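# Spread the towel flat beside the basket, then release

## Task

Lay the towel out flat on the table as a single layer. It must keep at least one finger's width from the table edge, at least two fingers' width from the basket's rim, and more than a hand's width from either arm's column. The basket must stay upright with its entire base on the table, no more than three fingers' width from its starting spot, and turned roughly as it was. Finish with both grippers open and moved away. Anything that stays in place only because the robot holds it does not count.

## Robot and tools

Robot: two arms, left_arm and right_arm, each ending in a parallel two-finger gripper. The names are labels only and say nothing about which side of a camera image an arm shows up on.

Frame: every pose is given in one scene frame. Its origin sits on the table top midway between the arms. +z is up, +x reaches out across the table, and left_arm stands on the +y side. Positions are in metres. Orientations are quaternions written w first (qw, qx, qy, qz). On the gripper, the fingers point along its own +z axis and close along its own y axis. The reported end_effector_position is the spot between the finger pads, roughly 1 cm back from the tips. Reported hand positions can be somewhat wrong, more so when the arm is stretched far out.

Row layout: every moving command uses rows of 16 numbers, always covering both arms even if only one moves. The first 8 are left_arm: x, y, z, qw, qx, qy, qz, opening. The last 8 are right_arm in that same order. x, y, z and the quaternion are an absolute target pose for the gripper in the scene frame, not an offset. The opening runs from -1 (closed) to +1 (fully open, 0.093 m).

execute_actions(actions): a list of up to 15 actions, run one after another. Each action is a table of up to 15 rows, one row per control step of 1/30 s. If a table has fewer than 15 rows, its final row is repeated to fill the rest. A target lying more than 0.6 m from the gripper's current position along any of that gripper's own axes gets the action rejected for both arms. If any action is malformed, or the first one fails that distance check against the last reported state, nothing runs. Sending an empty list just returns the current state and images. To hold an orientation, repeat the same quaternion you intended rather than copying the slightly drifted one from the last result.

move(target, speed, blocking): target is one 16-number row as above. Each gripper follows a straight line toward its pose and both finish together, lasting between 0.5 and 10 s. Longer paths are cut off at 10 s before reaching the goal. speed is the top path speed in m/s, from 0.002 to 0.5 (default 0.25), and rotation is capped at twice that value in rad/s. Rotations go the short way around. Paths ignore obstacles and the other arm. Grippers lag, can wander off the line, and may exceed the speed, mostly near full reach. The opening is applied when the move begins. Faster contact means a harder hit, and aiming further past a contact point pushes harder. With blocking=false the call comes back after 0.5 s while motion continues. Until a result reports that the move has finished, new moves and execute_actions are rejected, so use wait or stop first. The result adds a "move:" line that reports the outcome and any limits that acted, plus each gripper's distance from its target:
- done: the arm reached its pose and is at rest.
- off_target: the arm stopped away from its pose.
- moving, held, fault: other endings. held means a check stopped the arm's last step.
- limits=paced: the pose sent was clipped.
- limits=held: some steps were blocked along the way, and the arm may then jump ahead fast.
If only one arm is named in the ending, the other one finished normally.

wait(seconds): 0 to 10. Lets time pass with the last commands held and returns the usual result. It ends early when a running move completes.

stop(): brakes a running move to rest. It needs stopping distance, more at speed. The fingers are not halted.

zoom_image(camera, region): gives an enlarged view of part of that camera's latest image. region is [x0, y0, x1, y1] in pixels, with (0, 0) at the top left, and can be at most 504 by 504. The cameras are cam_head_left, cam_head_right, cam_high, cam_low, cam_left_wrist and cam_right_wrist, all 504x504 and returned in that order. Calibration (K, distortion, T_world_to_cam) is supplied, and real cameras can be off from it by a few degrees and millimetres.

finished_scene(scene): ends the current scene, given by its number, and reports success. It cannot be undone. Replying without any tool call ends everything.

Controller behaviour: at each step the commanded pose is clipped to within 70 mm and 16 degrees of the gripper's measured pose. Position wins over orientation when both cannot be met. After an action, the arm only continues to its last clipped pose, so long trips need further commands. Joint friction can leave a gripper up to about 31 mm short, and commands smaller than that may not move it at all. "Hand target" lines show where each arm is currently headed. A "pose unreachable" line means the clearance check altered or blocked that arm's command. A FAULT line means that arm stopped. To keep an arm still, resend its last reported full pose and its intended opening on every call.

Gripping: grip_measured shows the motor position on the -1 to +1 scale. The pads meet at about -0.94, and each millimetre of object width adds about 0.0208. Each gripper also has a fixed bias of up to ±0.02. Once the pads touch something, the motor keeps heading toward the commanded value, so the reading barely shows contact. Commanding further below the object's width squeezes harder, up to roughly 50 to 62 N per pad, and thin cloth gets less force. Keep sending the same closing value for as long as you want to hold. The last joint value in Joint positions is the opening in metres and bottoms out at zero. Expect brief tugs on held items.

Joints and heat: joint ranges are listed per arm (waist, shoulder, elbow, wrist pitch, yaw, roll), and the elbows never fully straighten. Torque readings carry offsets and noise. Holding loads warms motors. A MOTOR HOT warning appears at 75 °C, at 90 °C the arm stops for 10 s, and at 100 °C the arm goes limp and falls.

Avoid: dropping anything or pushing it off the table, knocking over or shifting the basket, letting the arms collide or press on each other, slamming into the table, and very hard pushes. End with both grippers open and withdrawn, the towel resting flat without support, and the basket still in place.

Each tool is called after "Emit:" as name([rows], argument=value, ...), one row to a line, values as JSON.

## Session

Emit:
execute_actions(actions=[])

Scene clock: 0.00 s.
left_arm: end_effector_position=(+0.0990, +0.5464, +0.3423) grip_measured=+1.000 end_effector_quat_wxyz=(+0.552, -0.154, +0.816, +0.075) | right_arm: end_effector_position=(+0.4380, -0.6958, +0.2993) grip_measured=+0.997 end_effector_quat_wxyz=(+0.650, -0.318, +0.611, -0.320)
Joint positions: left_arm=[ 1.533  1.121  1.384 -1.392  1.138  1.039  0.093] | right_arm=[-1.038  1.891  1.327  0.659 -1.017 -0.856  0.093]
Joint velocities: left_arm=[-0.012  0.002  0.037  0.007 -0.066 -0.051  0.   ] | right_arm=[-0.022  0.007  0.007  0.037  0.051 -0.022 -0.   ]
Joint torques (N m, as the arm reports them, + toward a larger angle): no reading
Motor temperatures (°C, as the motors report them): left_arm=[25 25 23 23 25 25] | right_arm=[26 23 26 27 23 25]
Hand target (left_arm): +0.099, +0.546, +0.342; +0.552, -0.154, +0.816, +0.075
Hand target (right_arm): +0.438, -0.696, +0.299; +0.650, -0.318, +0.611, -0.320

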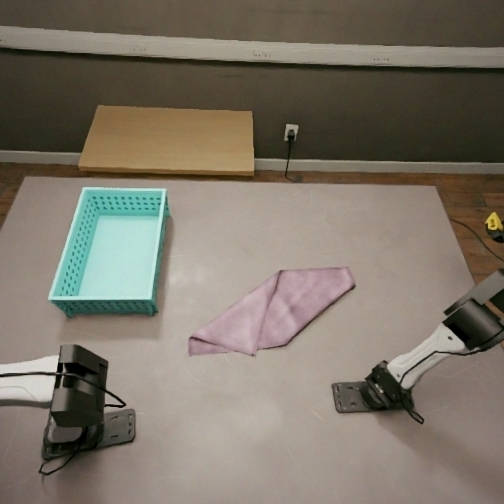

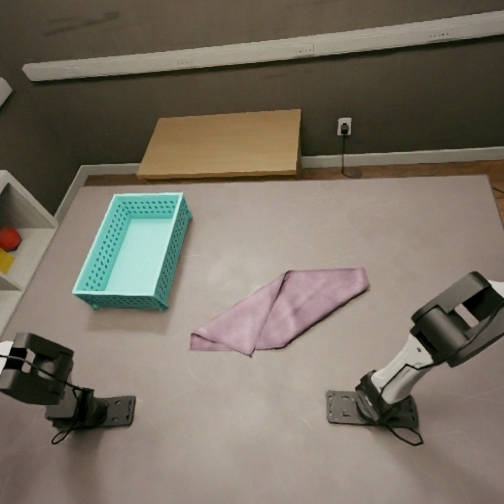

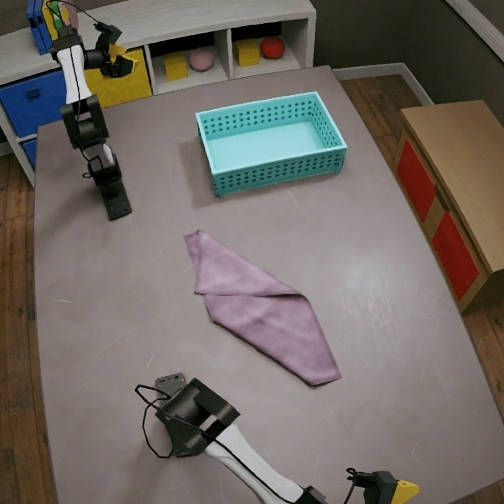

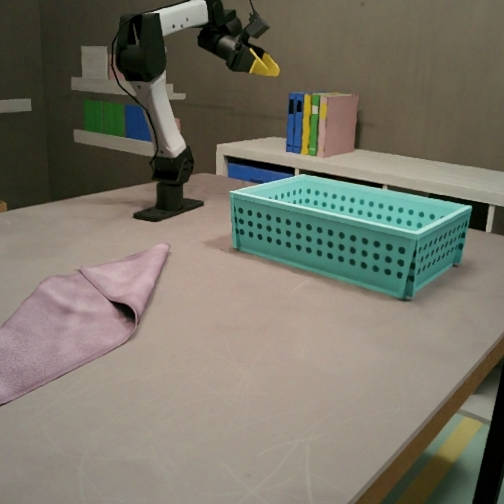

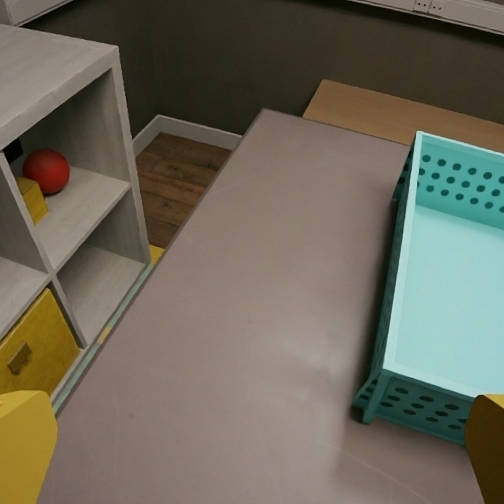

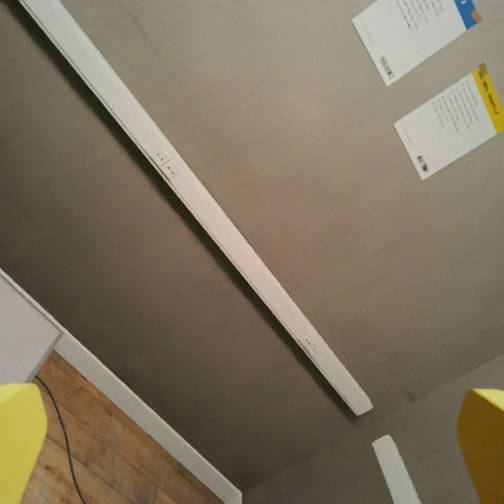

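Emit:
zoom_image(camera="cam_head_left", region=[170, 240, 370, 380])

Emit:
zoom_image(camera="cam_high", region=[160, 210, 360, 410])

Emit:
zoom_image(camera="cam_low", region=[0, 220, 200, 420])

Region (170, 240, 370, 380) of cam_head_left's 504x504 image, scaled by 2.520, with more detail than that image has; it fills the top 353 rows of this view, and the rest is white.

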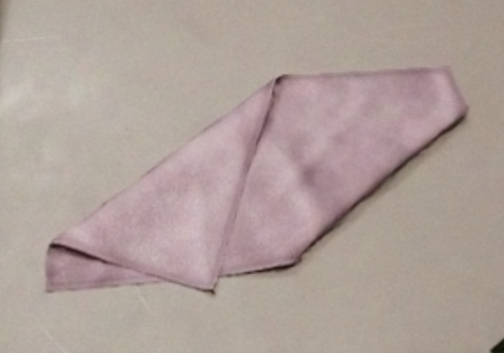

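Region (160, 210, 360, 410) of cam_high's 504x504 image, scaled by 2.520, with more detail than that image has.

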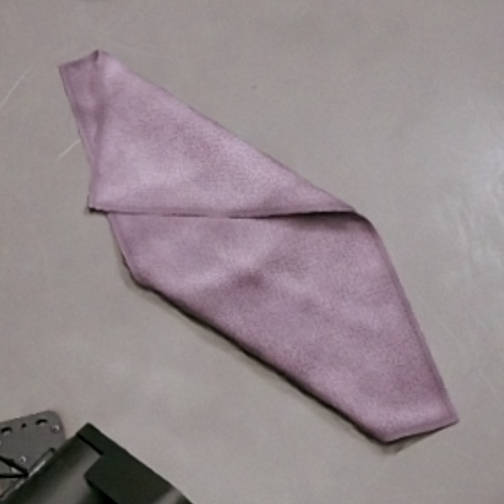

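Region (0, 220, 200, 420) of cam_low's 504x504 image, scaled by 2.520, with more detail than that image has.

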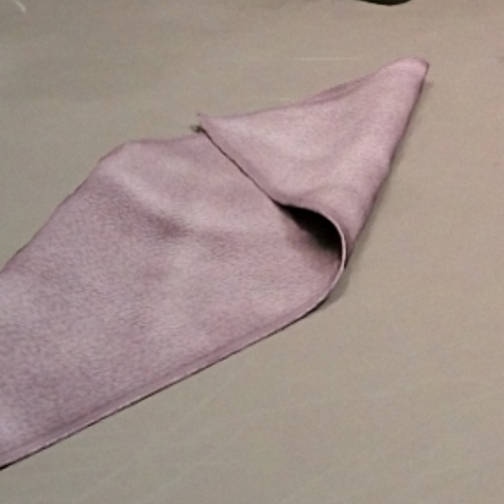

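Emit:
move(target=[0.22,0.2,0.28,0,0.26,0.966,0,1, 0.40,-0.42,0.22,0,-0.454,0.891,0,1], speed=0.3)

Scene clock: 91.27 s.
left_arm: end_effector_position=(+0.2271, +0.2001, +0.2789) grip_measured=+1.000 end_effector_quat_wxyz=(+0.160, +0.253, +0.953, -0.051) | right_arm: end_effector_position=(+0.4017, -0.4197, +0.2296) grip_measured=+0.997 end_effector_quat_wxyz=(+0.071, -0.453, +0.887, -0.053)
Joint positions: left_arm=[-0.65   1.483  1.789 -1.54   0.026  0.027  0.093] | right_arm=[-0.234  1.84   2.008 -1.562 -0.003 -1.139  0.093]
Joint velocities: left_arm=[-0.002  0.007 -0.022  0.022 -0.022  0.007  0.   ] | right_arm=[-0.012 -0.012 -0.017 -0.066  0.037 -0.007 -0.001]
Joint torques (N m, as the arm reports them, + toward a larger angle): left_arm=[-0.72 -4.35  8.82  0.94  0.13 -0.15] | right_arm=[ 0.68 -9.03  5.57  0.6  -0.01  0.08]
Motor temperatures (°C, as the motors report them): left_arm=[25 25 30 25 26 25] | right_arm=[26 37 34 33 23 25]
Hand target (left_arm): +0.225, +0.197, +0.278; +0.151, +0.253, +0.954, -0.055
Hand target (right_arm): +0.396, -0.419, +0.222; +0.052, -0.452, +0.889, -0.046
Off the commanded pose (left_arm): 0.007 m, 19 deg; orientation clipped at the last step of the last action.
Off the commanded pose (right_arm): 0.010 m, 10 deg.
joint sent to its limit (left arm) — the command would take joint 4 (wrist pitch) past its lower limit, so that joint was sent only as far as its limit.
joint sent to its limit (right arm) — the command would take joint 4 (wrist pitch) past its lower limit, so that joint was sent only as far as its limit.
move: off_target (left_arm, right_arm); limits=paced
camera_calibration (this result's frames):
cam_left_wrist: T_world_to_cam=[[-0.501148, -0.865172, 0.0181151, 0.282123], [-0.859977, 0.500252, 0.100935, 0.106304], [-0.0963884, 0.0350049, -0.994728, 0.373715], [0, 0, 0, 1]] pos_world=[0.268826, 0.177824, 0.355904]
cam_right_wrist: T_world_to_cam=[[0.809728, -0.566831, 0.151801, -0.598287], [-0.580344, -0.735265, 0.350124, -0.113509], [-0.0868472, -0.371602, -0.924321, 0.173488], [0, 0, 0, 1]] pos_world=[0.433642, -0.358118, 0.290921]

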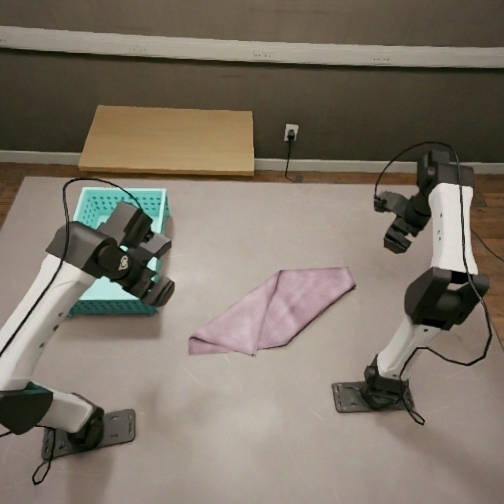

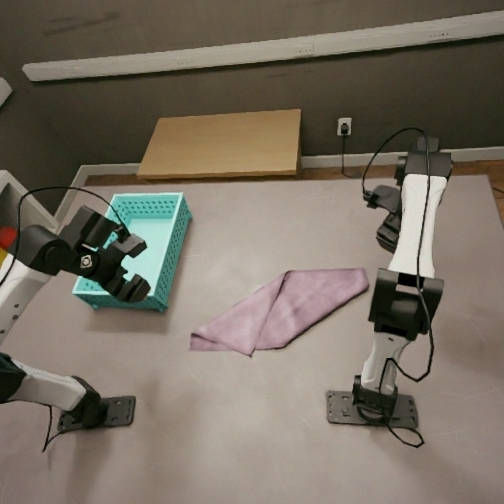

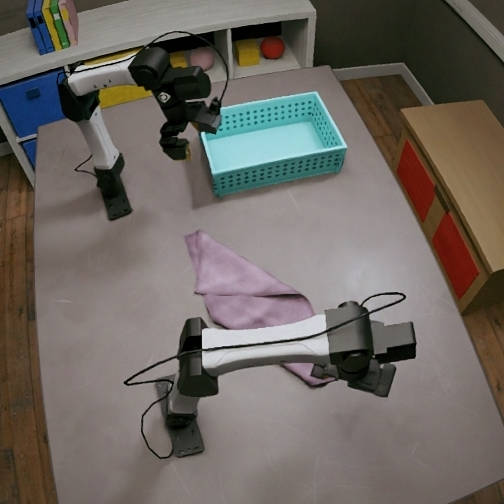

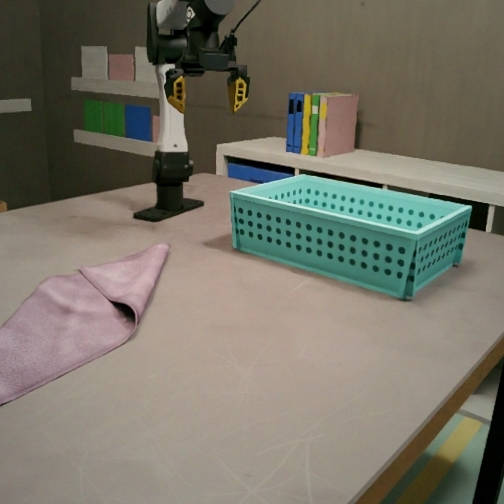

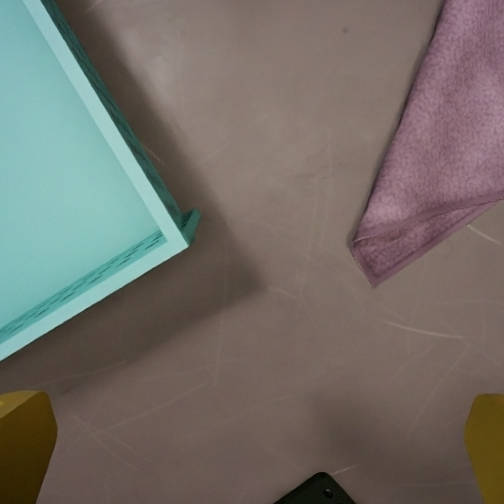

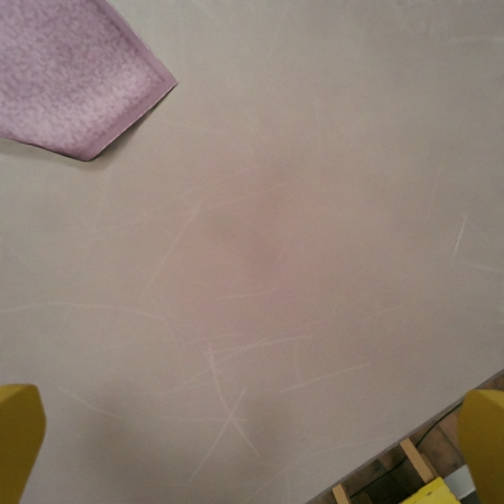

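Emit:
move(target=[0.13,-0.06,0.09,0,0.522,0.853,0,0.2, 0.425,-0.345,0.09,0,-0.454,0.891,0,0.2], speed=0.25)

Scene clock: 99.60 s.
left_arm: end_effector_position=(+0.1340, -0.0646, +0.0887) grip_measured=+0.203 end_effector_quat_wxyz=(+0.002, +0.514, +0.858, -0.009) | right_arm: end_effector_position=(+0.4251, -0.3468, +0.1011) grip_measured=+0.203 end_effector_quat_wxyz=(+0.011, -0.453, +0.891, -0.005)
Joint positions: left_arm=[-1.346  2.23   2.025 -1.352  0.012 -0.105  0.055] | right_arm=[-0.032  1.972  1.68  -1.254 -0.001 -0.933  0.055]
Joint velocities: left_arm=[ 0.007  0.002 -0.007 -0.095 -0.007 -0.007  0.001] | right_arm=[-0.017 -0.002 -0.007  0.022 -0.022  0.037 -0.   ]
Joint torques (N m, as the arm reports them, + toward a larger angle): left_arm=[ -0.45 -12.22   9.19   0.22   0.1    0.06] | right_arm=[ 1.02 -9.6   6.19  0.51 -0.04  0.07]
Motor temperatures (°C, as the motors report them): left_arm=[25 26 30 25 26 26] | right_arm=[26 37 34 32 23 25]
Hand target (left_arm): +0.131, -0.064, +0.089; -0.007, +0.520, +0.854, -0.007
Hand target (right_arm): +0.422, -0.345, +0.090; -0.001, -0.454, +0.891, -0.001
Off the commanded pose (left_arm): 0.006 m, 2 deg.
Off the commanded pose (right_arm): 0.011 m, 1 deg.
move: off_target (right_arm)
camera_calibration (this result's frames):
cam_left_wrist: T_world_to_cam=[[-0.882617, -0.469789, 0.0168976, 0.0866112], [-0.421581, 0.806927, 0.41369, 0.111188], [-0.207982, 0.358006, -0.910261, 0.213152], [0, 0, 0, 1]] pos_world=[0.167651, -0.125341, 0.146563]
cam_right_wrist: T_world_to_cam=[[0.819883, -0.572416, 0.0114538, -0.548481], [-0.526183, -0.745476, 0.409141, -0.0338392], [-0.22566, -0.341474, -0.912399, 0.152102], [0, 0, 0, 1]] pos_world=[0.466208, -0.287247, 0.158905]

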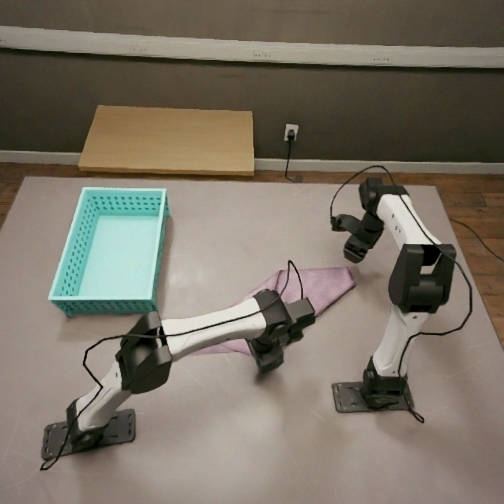

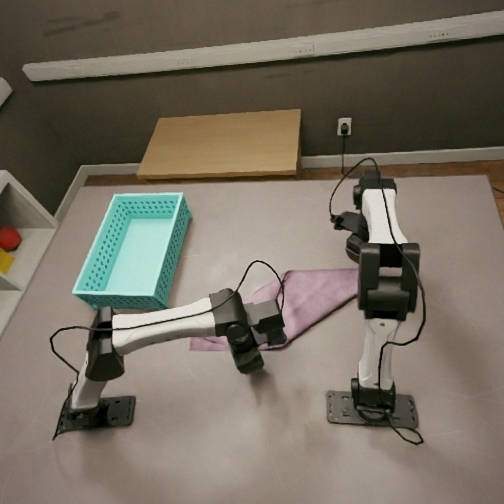

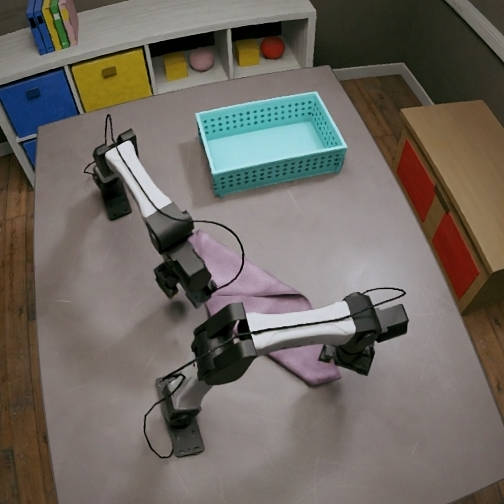

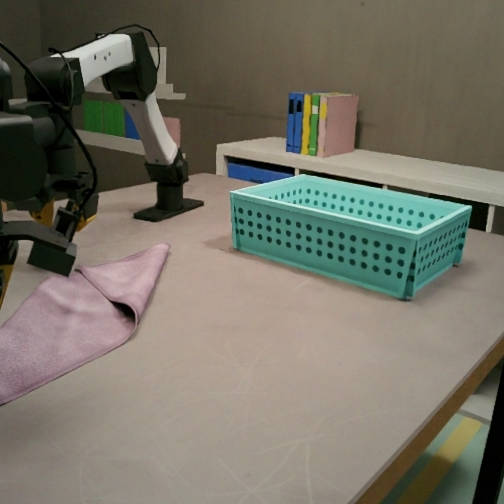

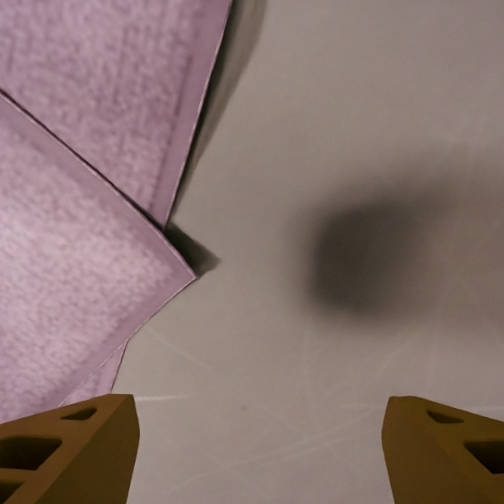

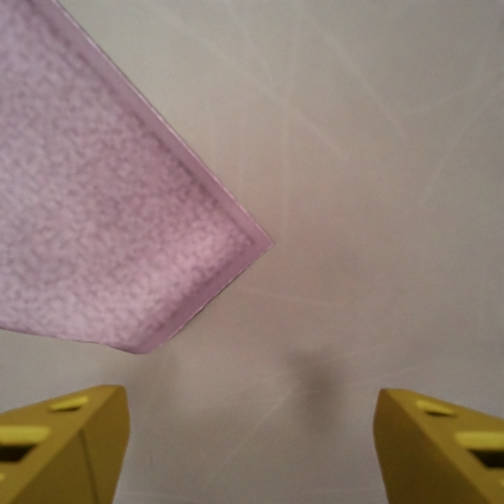

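Emit:
move(target=[0.122,-0.063,0.05,0.221,0.473,0.773,0.361,-0.3, 0.42,-0.385,0.05,-0.037,-0.079,0.903,0.421,-0.3], speed=0.2)

Scene clock: 136.80 s.
left_arm: end_effector_position=(+0.1237, -0.0641, +0.0523) grip_measured=-0.297 end_effector_quat_wxyz=(+0.231, +0.475, +0.781, +0.333) | right_arm: end_effector_position=(+0.4274, -0.3863, +0.0607) grip_measured=-0.297 end_effector_quat_wxyz=(+0.002, -0.088, +0.914, +0.397)
Joint positions: left_arm=[-1.649  2.508  2.128 -1.539 -0.776 -0.536  0.031] | right_arm=[-0.422  2.378  1.924 -1.568 -0.705 -0.742  0.031]
Joint velocities: left_arm=[-0.007  0.012  0.022 -0.037 -0.022  0.022 -0.   ] | right_arm=[ 0.022 -0.007  0.012 -0.007 -0.022  0.007  0.   ]
Joint torques (N m, as the arm reports them, + toward a larger angle): left_arm=[ -0.76 -12.61   6.96  -0.53  -0.5   -0.19] | right_arm=[  0.14 -11.47   4.79  -0.62  -0.51   0.01]
Motor temperatures (°C, as the motors report them): left_arm=[25 38 33 24 26 26] | right_arm=[26 37 33 30 23 25]
Hand target (left_arm): +0.121, -0.061, +0.046; +0.227, +0.479, +0.774, +0.347
Hand target (right_arm): +0.421, -0.384, +0.051; -0.016, -0.071, +0.908, +0.413
Off the commanded pose (left_arm): 0.003 m, 4 deg.
Off the commanded pose (right_arm): 0.013 m, 6 deg.
joint sent to its limit (left arm) — the command would take joint 4 (wrist pitch) past its lower limit, so that joint was sent only as far as its limit.
joint sent to its limit (right arm) — the command would take joint 4 (wrist pitch) past its lower limit, so that joint was sent only as far as its limit.
move: off_target (left_arm, right_arm)
camera_calibration (this result's frames):
cam_left_wrist: T_world_to_cam=[[-0.591482, -0.325986, -0.737484, 0.0910598], [-0.686085, 0.683974, 0.247925, 0.155005], [0.423599, 0.65262, -0.628212, 0.103746], [0, 0, 0, 1]] pos_world=[0.11626, -0.144042, 0.0938997]
cam_right_wrist: T_world_to_cam=[[0.181371, -0.660352, -0.728725, -0.288686], [-0.860631, -0.46513, 0.207288, 0.217907], [-0.475835, 0.589567, -0.65268, 0.553007], [0, 0, 0, 1]] pos_world=[0.503037, -0.415314, 0.105395]

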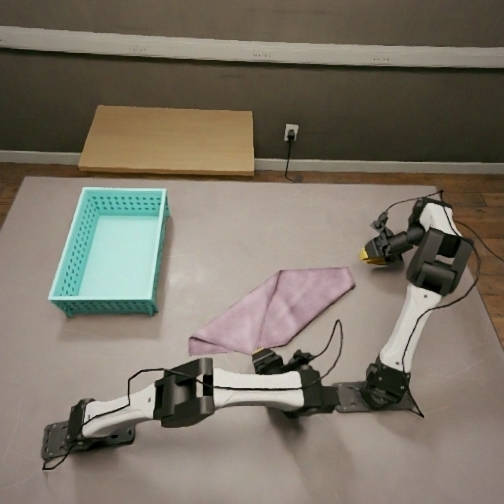

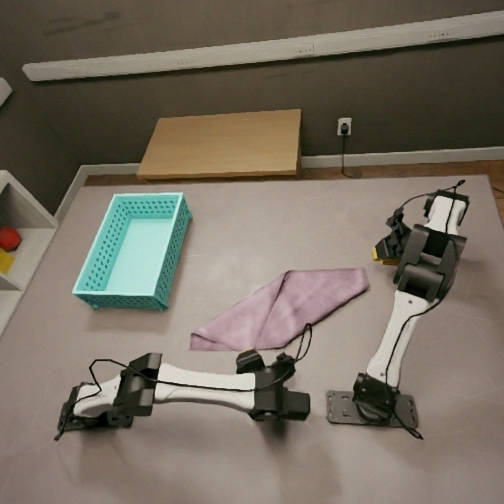

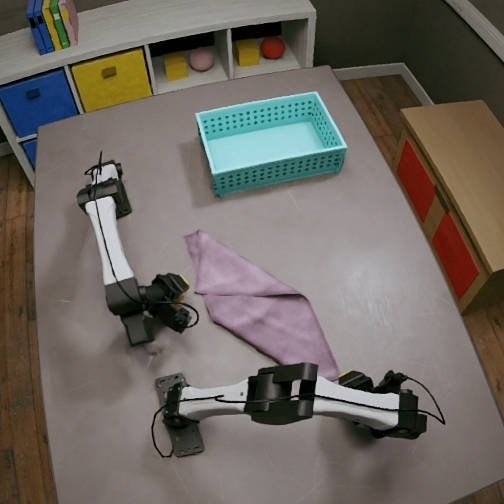

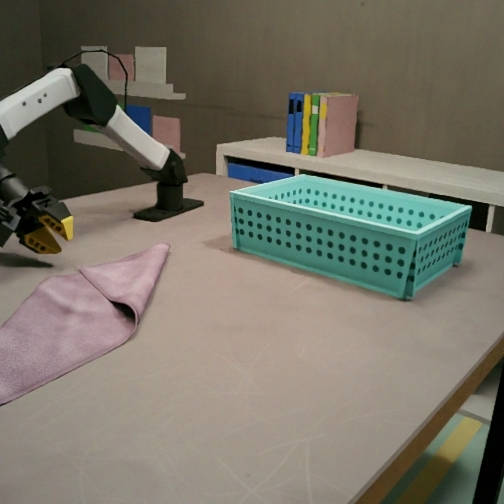

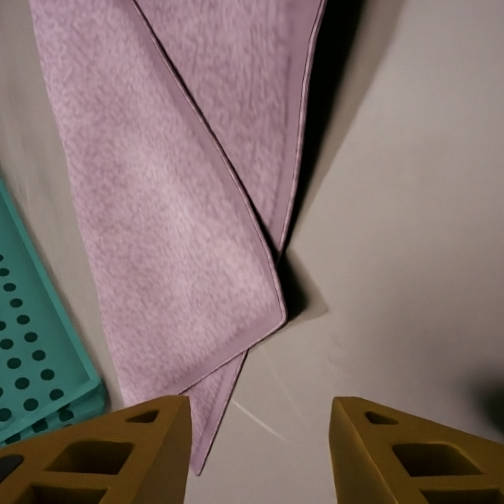

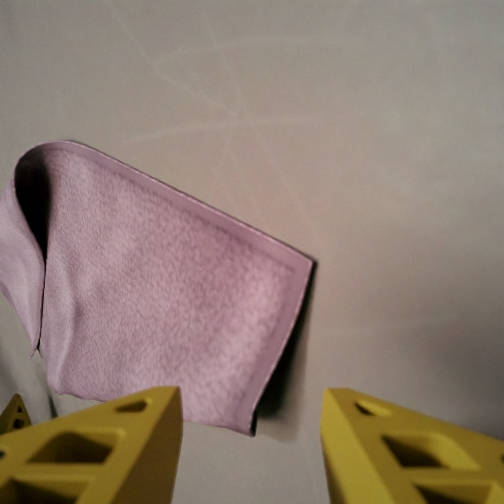

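Emit:
move(target=[0.122,-0.046,0.03,0.299,0.641,0.641,0.299,-0.3, 0.408,-0.382,0.025,0.055,0.118,0.898,0.419,-0.3], speed=0.12)

Emit:
zoom_image(camera="cam_low", region=[0, 170, 160, 330])

Scene clock: 147.90 s.
left_arm: end_effector_position=(+0.1258, -0.0444, +0.0286) grip_measured=-0.297 end_effector_quat_wxyz=(+0.288, +0.640, +0.643, +0.306) | right_arm: end_effector_position=(+0.4105, -0.3812, +0.0250) grip_measured=-0.297 end_effector_quat_wxyz=(+0.052, +0.111, +0.901, +0.416)
Joint positions: left_arm=[-1.666  2.158  1.413 -0.783 -0.867  0.084  0.031] | right_arm=[-0.475  2.16   1.395 -1.02  -0.844 -0.287  0.031]
Joint velocities: left_arm=[-0.007 -0.007 -0.007 -0.051  0.022 -0.022  0.001] | right_arm=[ 0.002 -0.002 -0.022  0.022 -0.037  0.007 -0.   ]
Joint torques (N m, as the arm reports them, + toward a larger angle): left_arm=[ -0.91 -12.99   5.36   0.79  -0.47   0.  ] | right_arm=[ -0.16 -12.23   4.47   0.05  -0.61   0.01]
Motor temperatures (°C, as the motors report them): left_arm=[25 41 32 24 26 26] | right_arm=[26 38 32 30 23 25]
Hand target (left_arm): +0.122, -0.048, +0.031; +0.299, +0.643, +0.640, +0.297
Hand target (right_arm): +0.407, -0.382, +0.025; +0.055, +0.118, +0.898, +0.420
Off the commanded pose (left_arm): 0.004 m, 1 deg.
Off the commanded pose (right_arm): 0.003 m, 1 deg.
move: done
camera_calibration (this result's frames):
cam_left_wrist: T_world_to_cam=[[-0.649354, 0.00995869, -0.760421, 0.104028], [-0.33386, 0.894673, 0.296813, 0.112454], [0.683284, 0.446611, -0.577634, 0.0318469], [0, 0, 0, 1]] pos_world=[0.0833344, -0.115868, 0.0641236]
cam_right_wrist: T_world_to_cam=[[-0.134412, -0.628455, -0.766145, -0.165468], [-0.961081, -0.105643, 0.255269, 0.390225], [-0.241363, 0.770639, -0.589797, 0.489915], [0, 0, 0, 1]] pos_world=[0.471044, -0.440312, 0.0625655]

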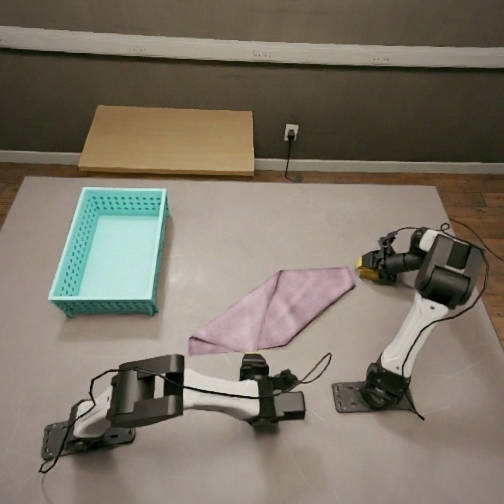

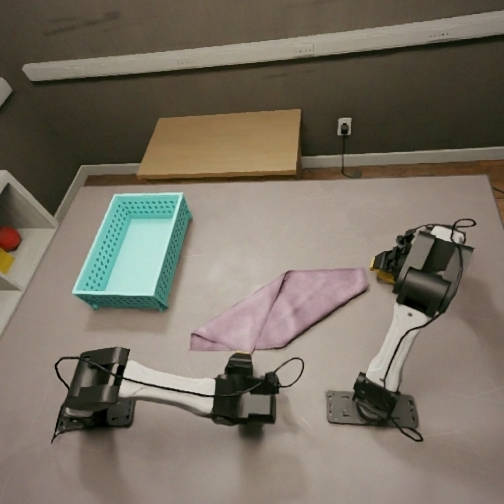

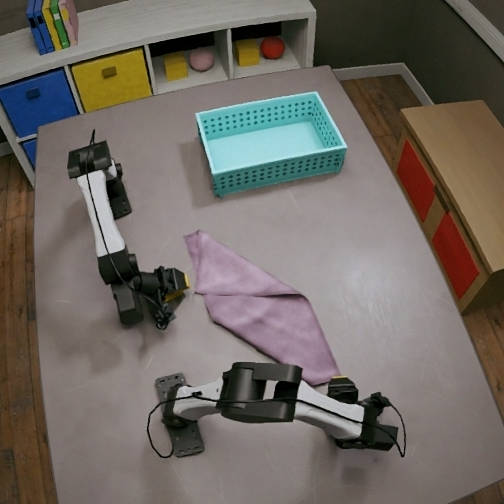

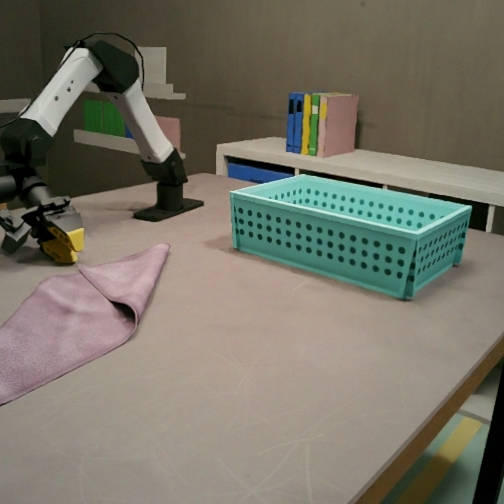

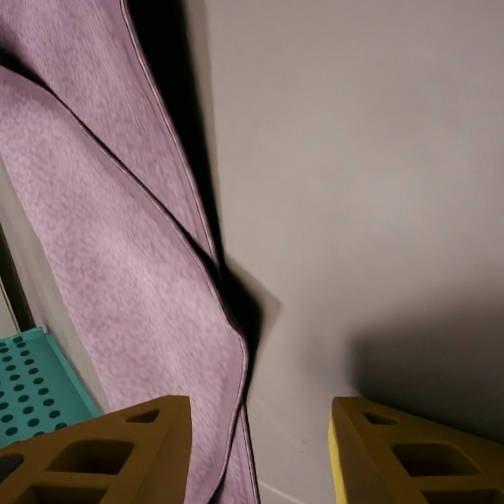

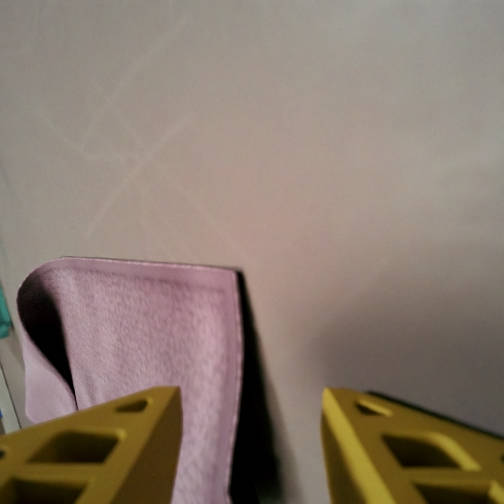

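Region (0, 170, 160, 330) of cam_low's 504x504 image, scaled by 3.150, with more detail than that image has.

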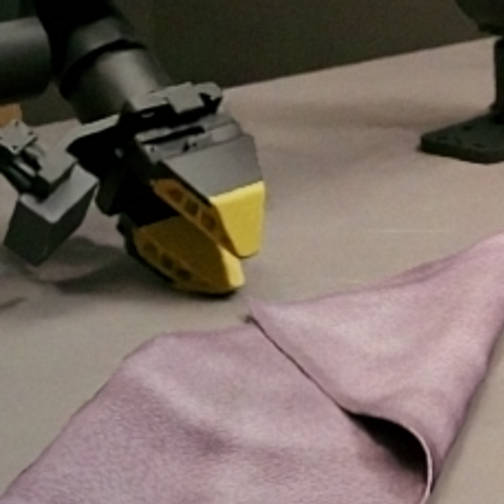

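Emit:
execute_actions([
  [[0.126,-0.044,0.022,0.299,0.641,0.641,0.299,-0.3, 0.410,-0.378,0.021,0.055,0.118,0.898,0.419,-0.3]],
  [[0.134,-0.044,0.020,0.299,0.641,0.641,0.299,-0.3, 0.412,-0.370,0.020,0.055,0.118,0.898,0.419,-0.3]],
  [[0.142,-0.043,0.020,0.299,0.641,0.641,0.299,-0.3, 0.414,-0.362,0.020,0.055,0.118,0.898,0.419,-0.3]],
  [[0.150,-0.043,0.020,0.299,0.641,0.641,0.299,-0.3, 0.416,-0.354,0.020,0.055,0.118,0.898,0.419,-0.3]],
])

Emit:
zoom_image(camera="cam_low", region=[0, 170, 160, 330])

Scene clock: 160.87 s.
left_arm: end_effector_position=(+0.1413, -0.0492, +0.0284) grip_measured=-0.297 end_effector_quat_wxyz=(+0.305, +0.645, +0.634, +0.299) | right_arm: end_effector_position=(+0.4188, -0.3605, +0.0221) grip_measured=-0.297 end_effector_quat_wxyz=(+0.057, +0.120, +0.901, +0.414)
Joint positions: left_arm=[-1.629  2.136  1.365 -0.654 -0.873  0.189  0.031] | right_arm=[-0.414  2.131  1.34  -0.902 -0.856 -0.164  0.031]
Joint velocities: left_arm=[-0.012 -0.002  0.007 -0.007  0.022  0.051 -0.001] | right_arm=[-0.002  0.002  0.007 -0.007 -0.022  0.007  0.   ]
Joint torques (N m, as the arm reports them, + toward a larger angle): left_arm=[  1.59 -11.28   4.58   1.08  -0.39   0.01] | right_arm=[  1.07 -11.67   4.64   0.34  -0.61   0.  ]
Motor temperatures (°C, as the motors report them): left_arm=[25 44 32 25 26 26] | right_arm=[26 40 31 30 23 25]
Hand target (left_arm): +0.150, -0.043, +0.020; +0.299, +0.641, +0.641, +0.300
Hand target (right_arm): +0.416, -0.354, +0.020; +0.055, +0.118, +0.899, +0.419
Off the commanded pose (left_arm): 0.014 m, 1 deg.
Off the commanded pose (right_arm): 0.007 m, 1 deg.
camera_calibration (this result's frames):
cam_left_wrist: T_world_to_cam=[[-0.638566, 0.0127776, -0.769461, 0.112933], [-0.310141, 0.910798, 0.272507, 0.120082], [0.704305, 0.412655, -0.577642, 0.0186259], [0, 0, 0, 1]] pos_world=[0.0962395, -0.118499, 0.0649338]
cam_right_wrist: T_world_to_cam=[[-0.148533, -0.626993, -0.764733, -0.147153], [-0.962852, -0.0846513, 0.256418, 0.409406], [-0.225508, 0.774412, -0.591128, 0.468983], [0, 0, 0, 1]] pos_world=[0.4781, -0.420793, 0.0597174]

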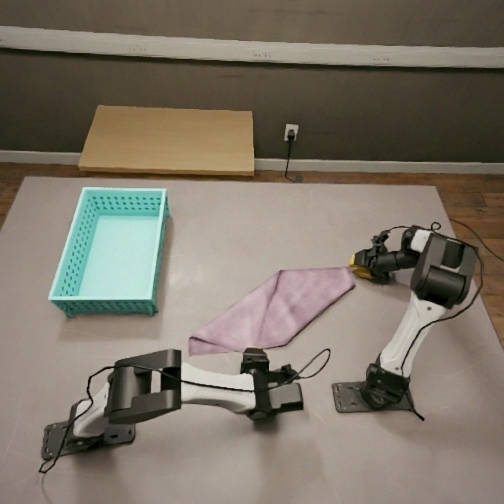

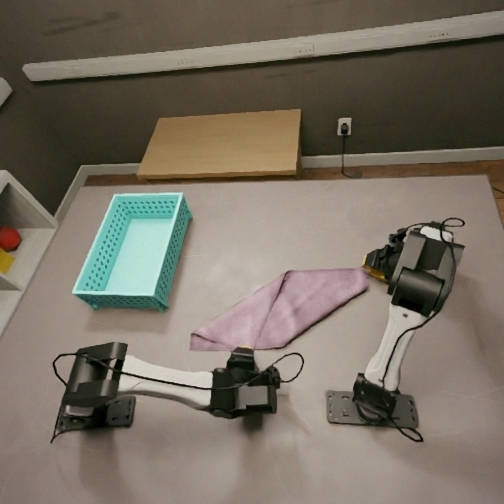

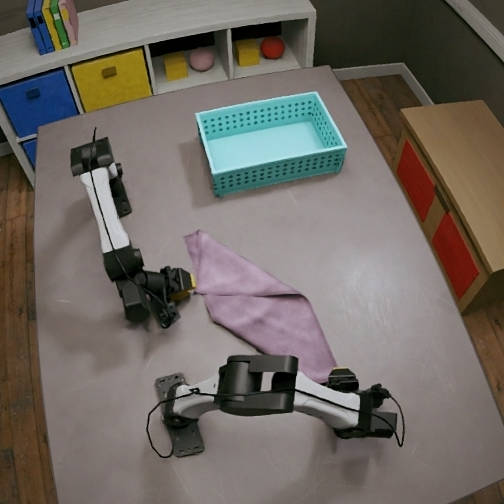

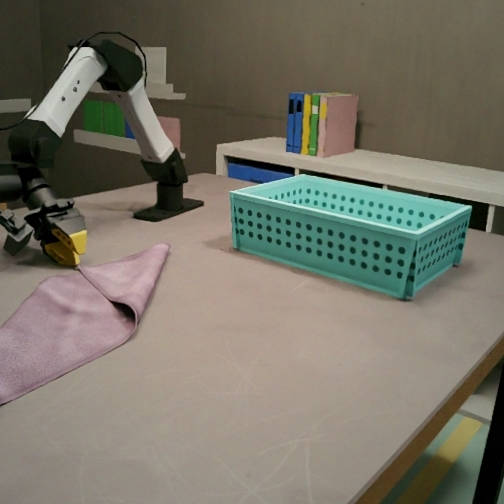

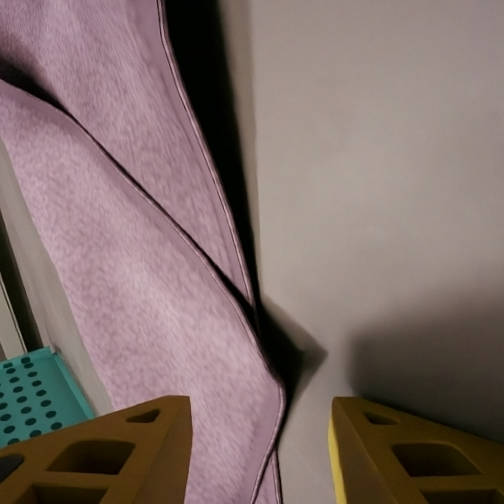

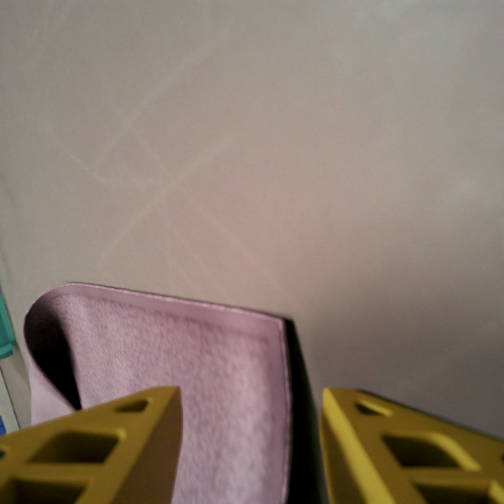

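Region (0, 170, 160, 330) of cam_low's 504x504 image, scaled by 3.150, with more detail than that image has.

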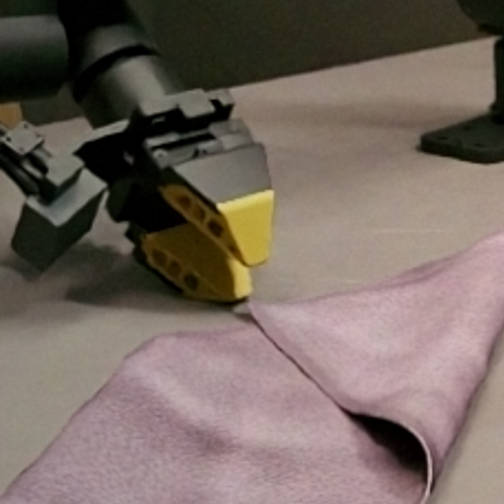

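Emit:
move(target=[0.143,-0.045,0.016,0.299,0.641,0.641,0.299,-0.3, 0.420,-0.342,0.020,0.055,0.118,0.898,0.419,-0.3], speed=0.02)

Emit:
zoom_image(camera="cam_low", region=[20, 210, 120, 310])

Scene clock: 181.07 s.
left_arm: end_effector_position=(+0.1413, -0.0492, +0.0284) grip_measured=-0.297 end_effector_quat_wxyz=(+0.305, +0.644, +0.635, +0.299) | right_arm: end_effector_position=(+0.4243, -0.3504, +0.0221) grip_measured=-0.297 end_effector_quat_wxyz=(+0.061, +0.120, +0.901, +0.412)
Joint positions: left_arm=[-1.629  2.136  1.365 -0.653 -0.873  0.187  0.031] | right_arm=[-0.383  2.119  1.324 -0.85  -0.858 -0.112  0.031]
Joint velocities: left_arm=[-0.007  0.002 -0.007  0.007  0.037 -0.007  0.   ] | right_arm=[-0.027 -0.022  0.012 -0.037 -0.081  0.022 -0.001]
Joint torques (N m, as the arm reports them, + toward a larger angle): left_arm=[  0.3  -10.04   5.53   0.91  -0.4   -0.26] | right_arm=[  1.4  -11.63   4.65   0.35  -0.59   0.  ]
Motor temperatures (°C, as the motors report them): left_arm=[25 44 30 25 26 26] | right_arm=[26 42 31 30 23 25]
Hand target (left_arm): +0.143, -0.045, +0.016; +0.299, +0.641, +0.641, +0.299
Hand target (right_arm): +0.420, -0.342, +0.020; +0.055, +0.118, +0.899, +0.419
Off the commanded pose (left_arm): 0.013 m, 1 deg.
Off the commanded pose (right_arm): 0.010 m, 1 deg.
move: off_target (left_arm)
camera_calibration (this result's frames):
cam_left_wrist: T_world_to_cam=[[-0.63857, 0.0105786, -0.769491, 0.11284], [-0.311249, 0.910924, 0.270816, 0.120355], [0.703813, 0.412439, -0.578396, 0.0187353], [0, 0, 0, 1]] pos_world=[0.0963303, -0.118555, 0.0650717]
cam_right_wrist: T_world_to_cam=[[-0.144564, -0.629893, -0.76311, -0.142787], [-0.964957, -0.0809403, 0.249613, 0.417881], [-0.218996, 0.772453, -0.596118, 0.459093], [0, 0, 0, 1]] pos_world=[0.483135, -0.410745, 0.0604031]

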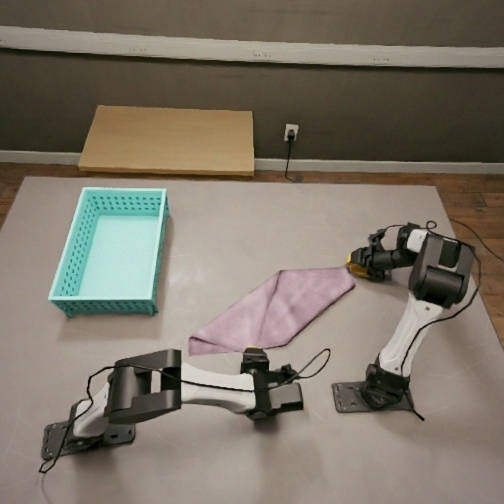

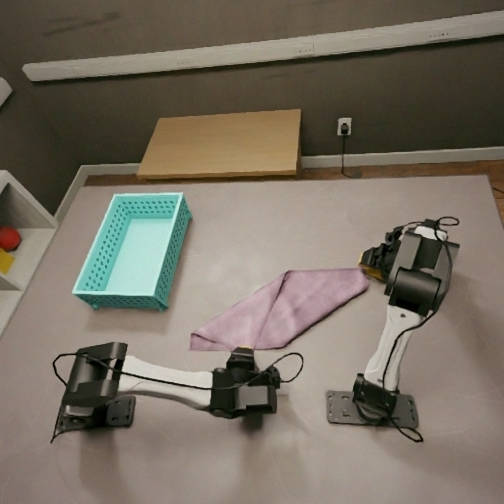

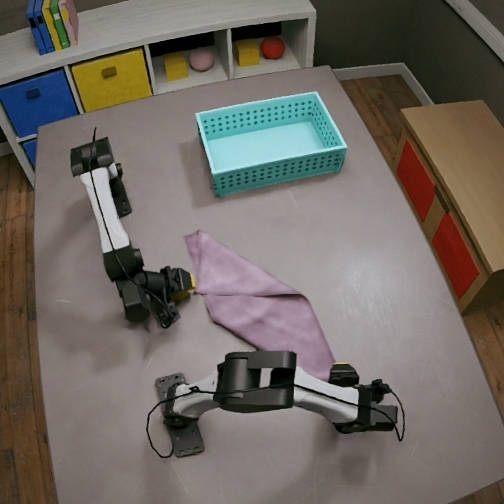

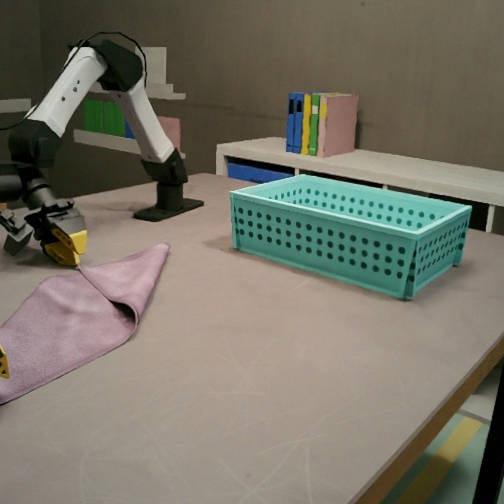

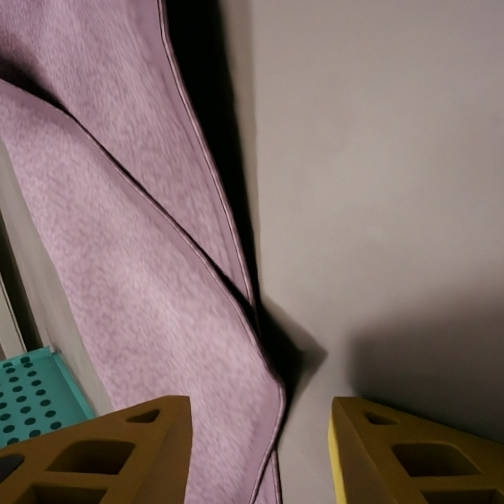

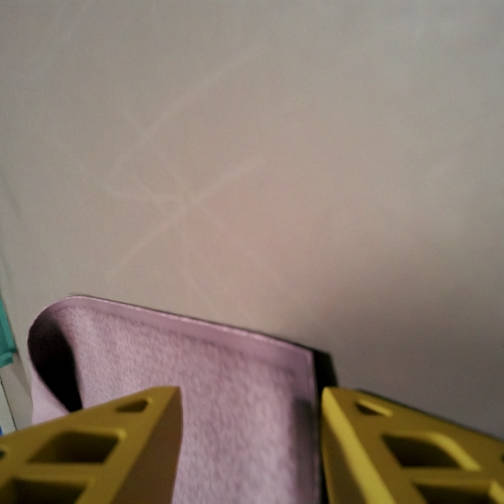

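Region (20, 210, 120, 310) of cam_low's 504x504 image, scaled by 5.040, with more detail than that image has.

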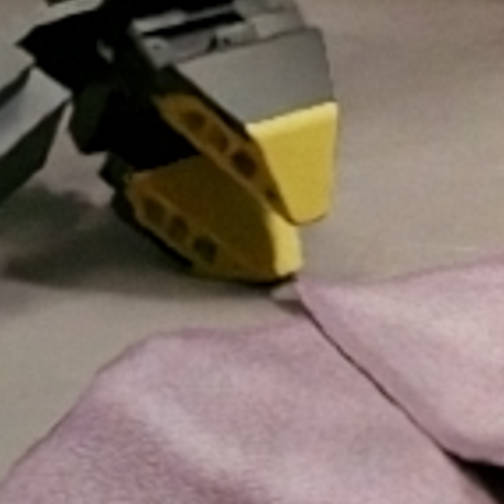

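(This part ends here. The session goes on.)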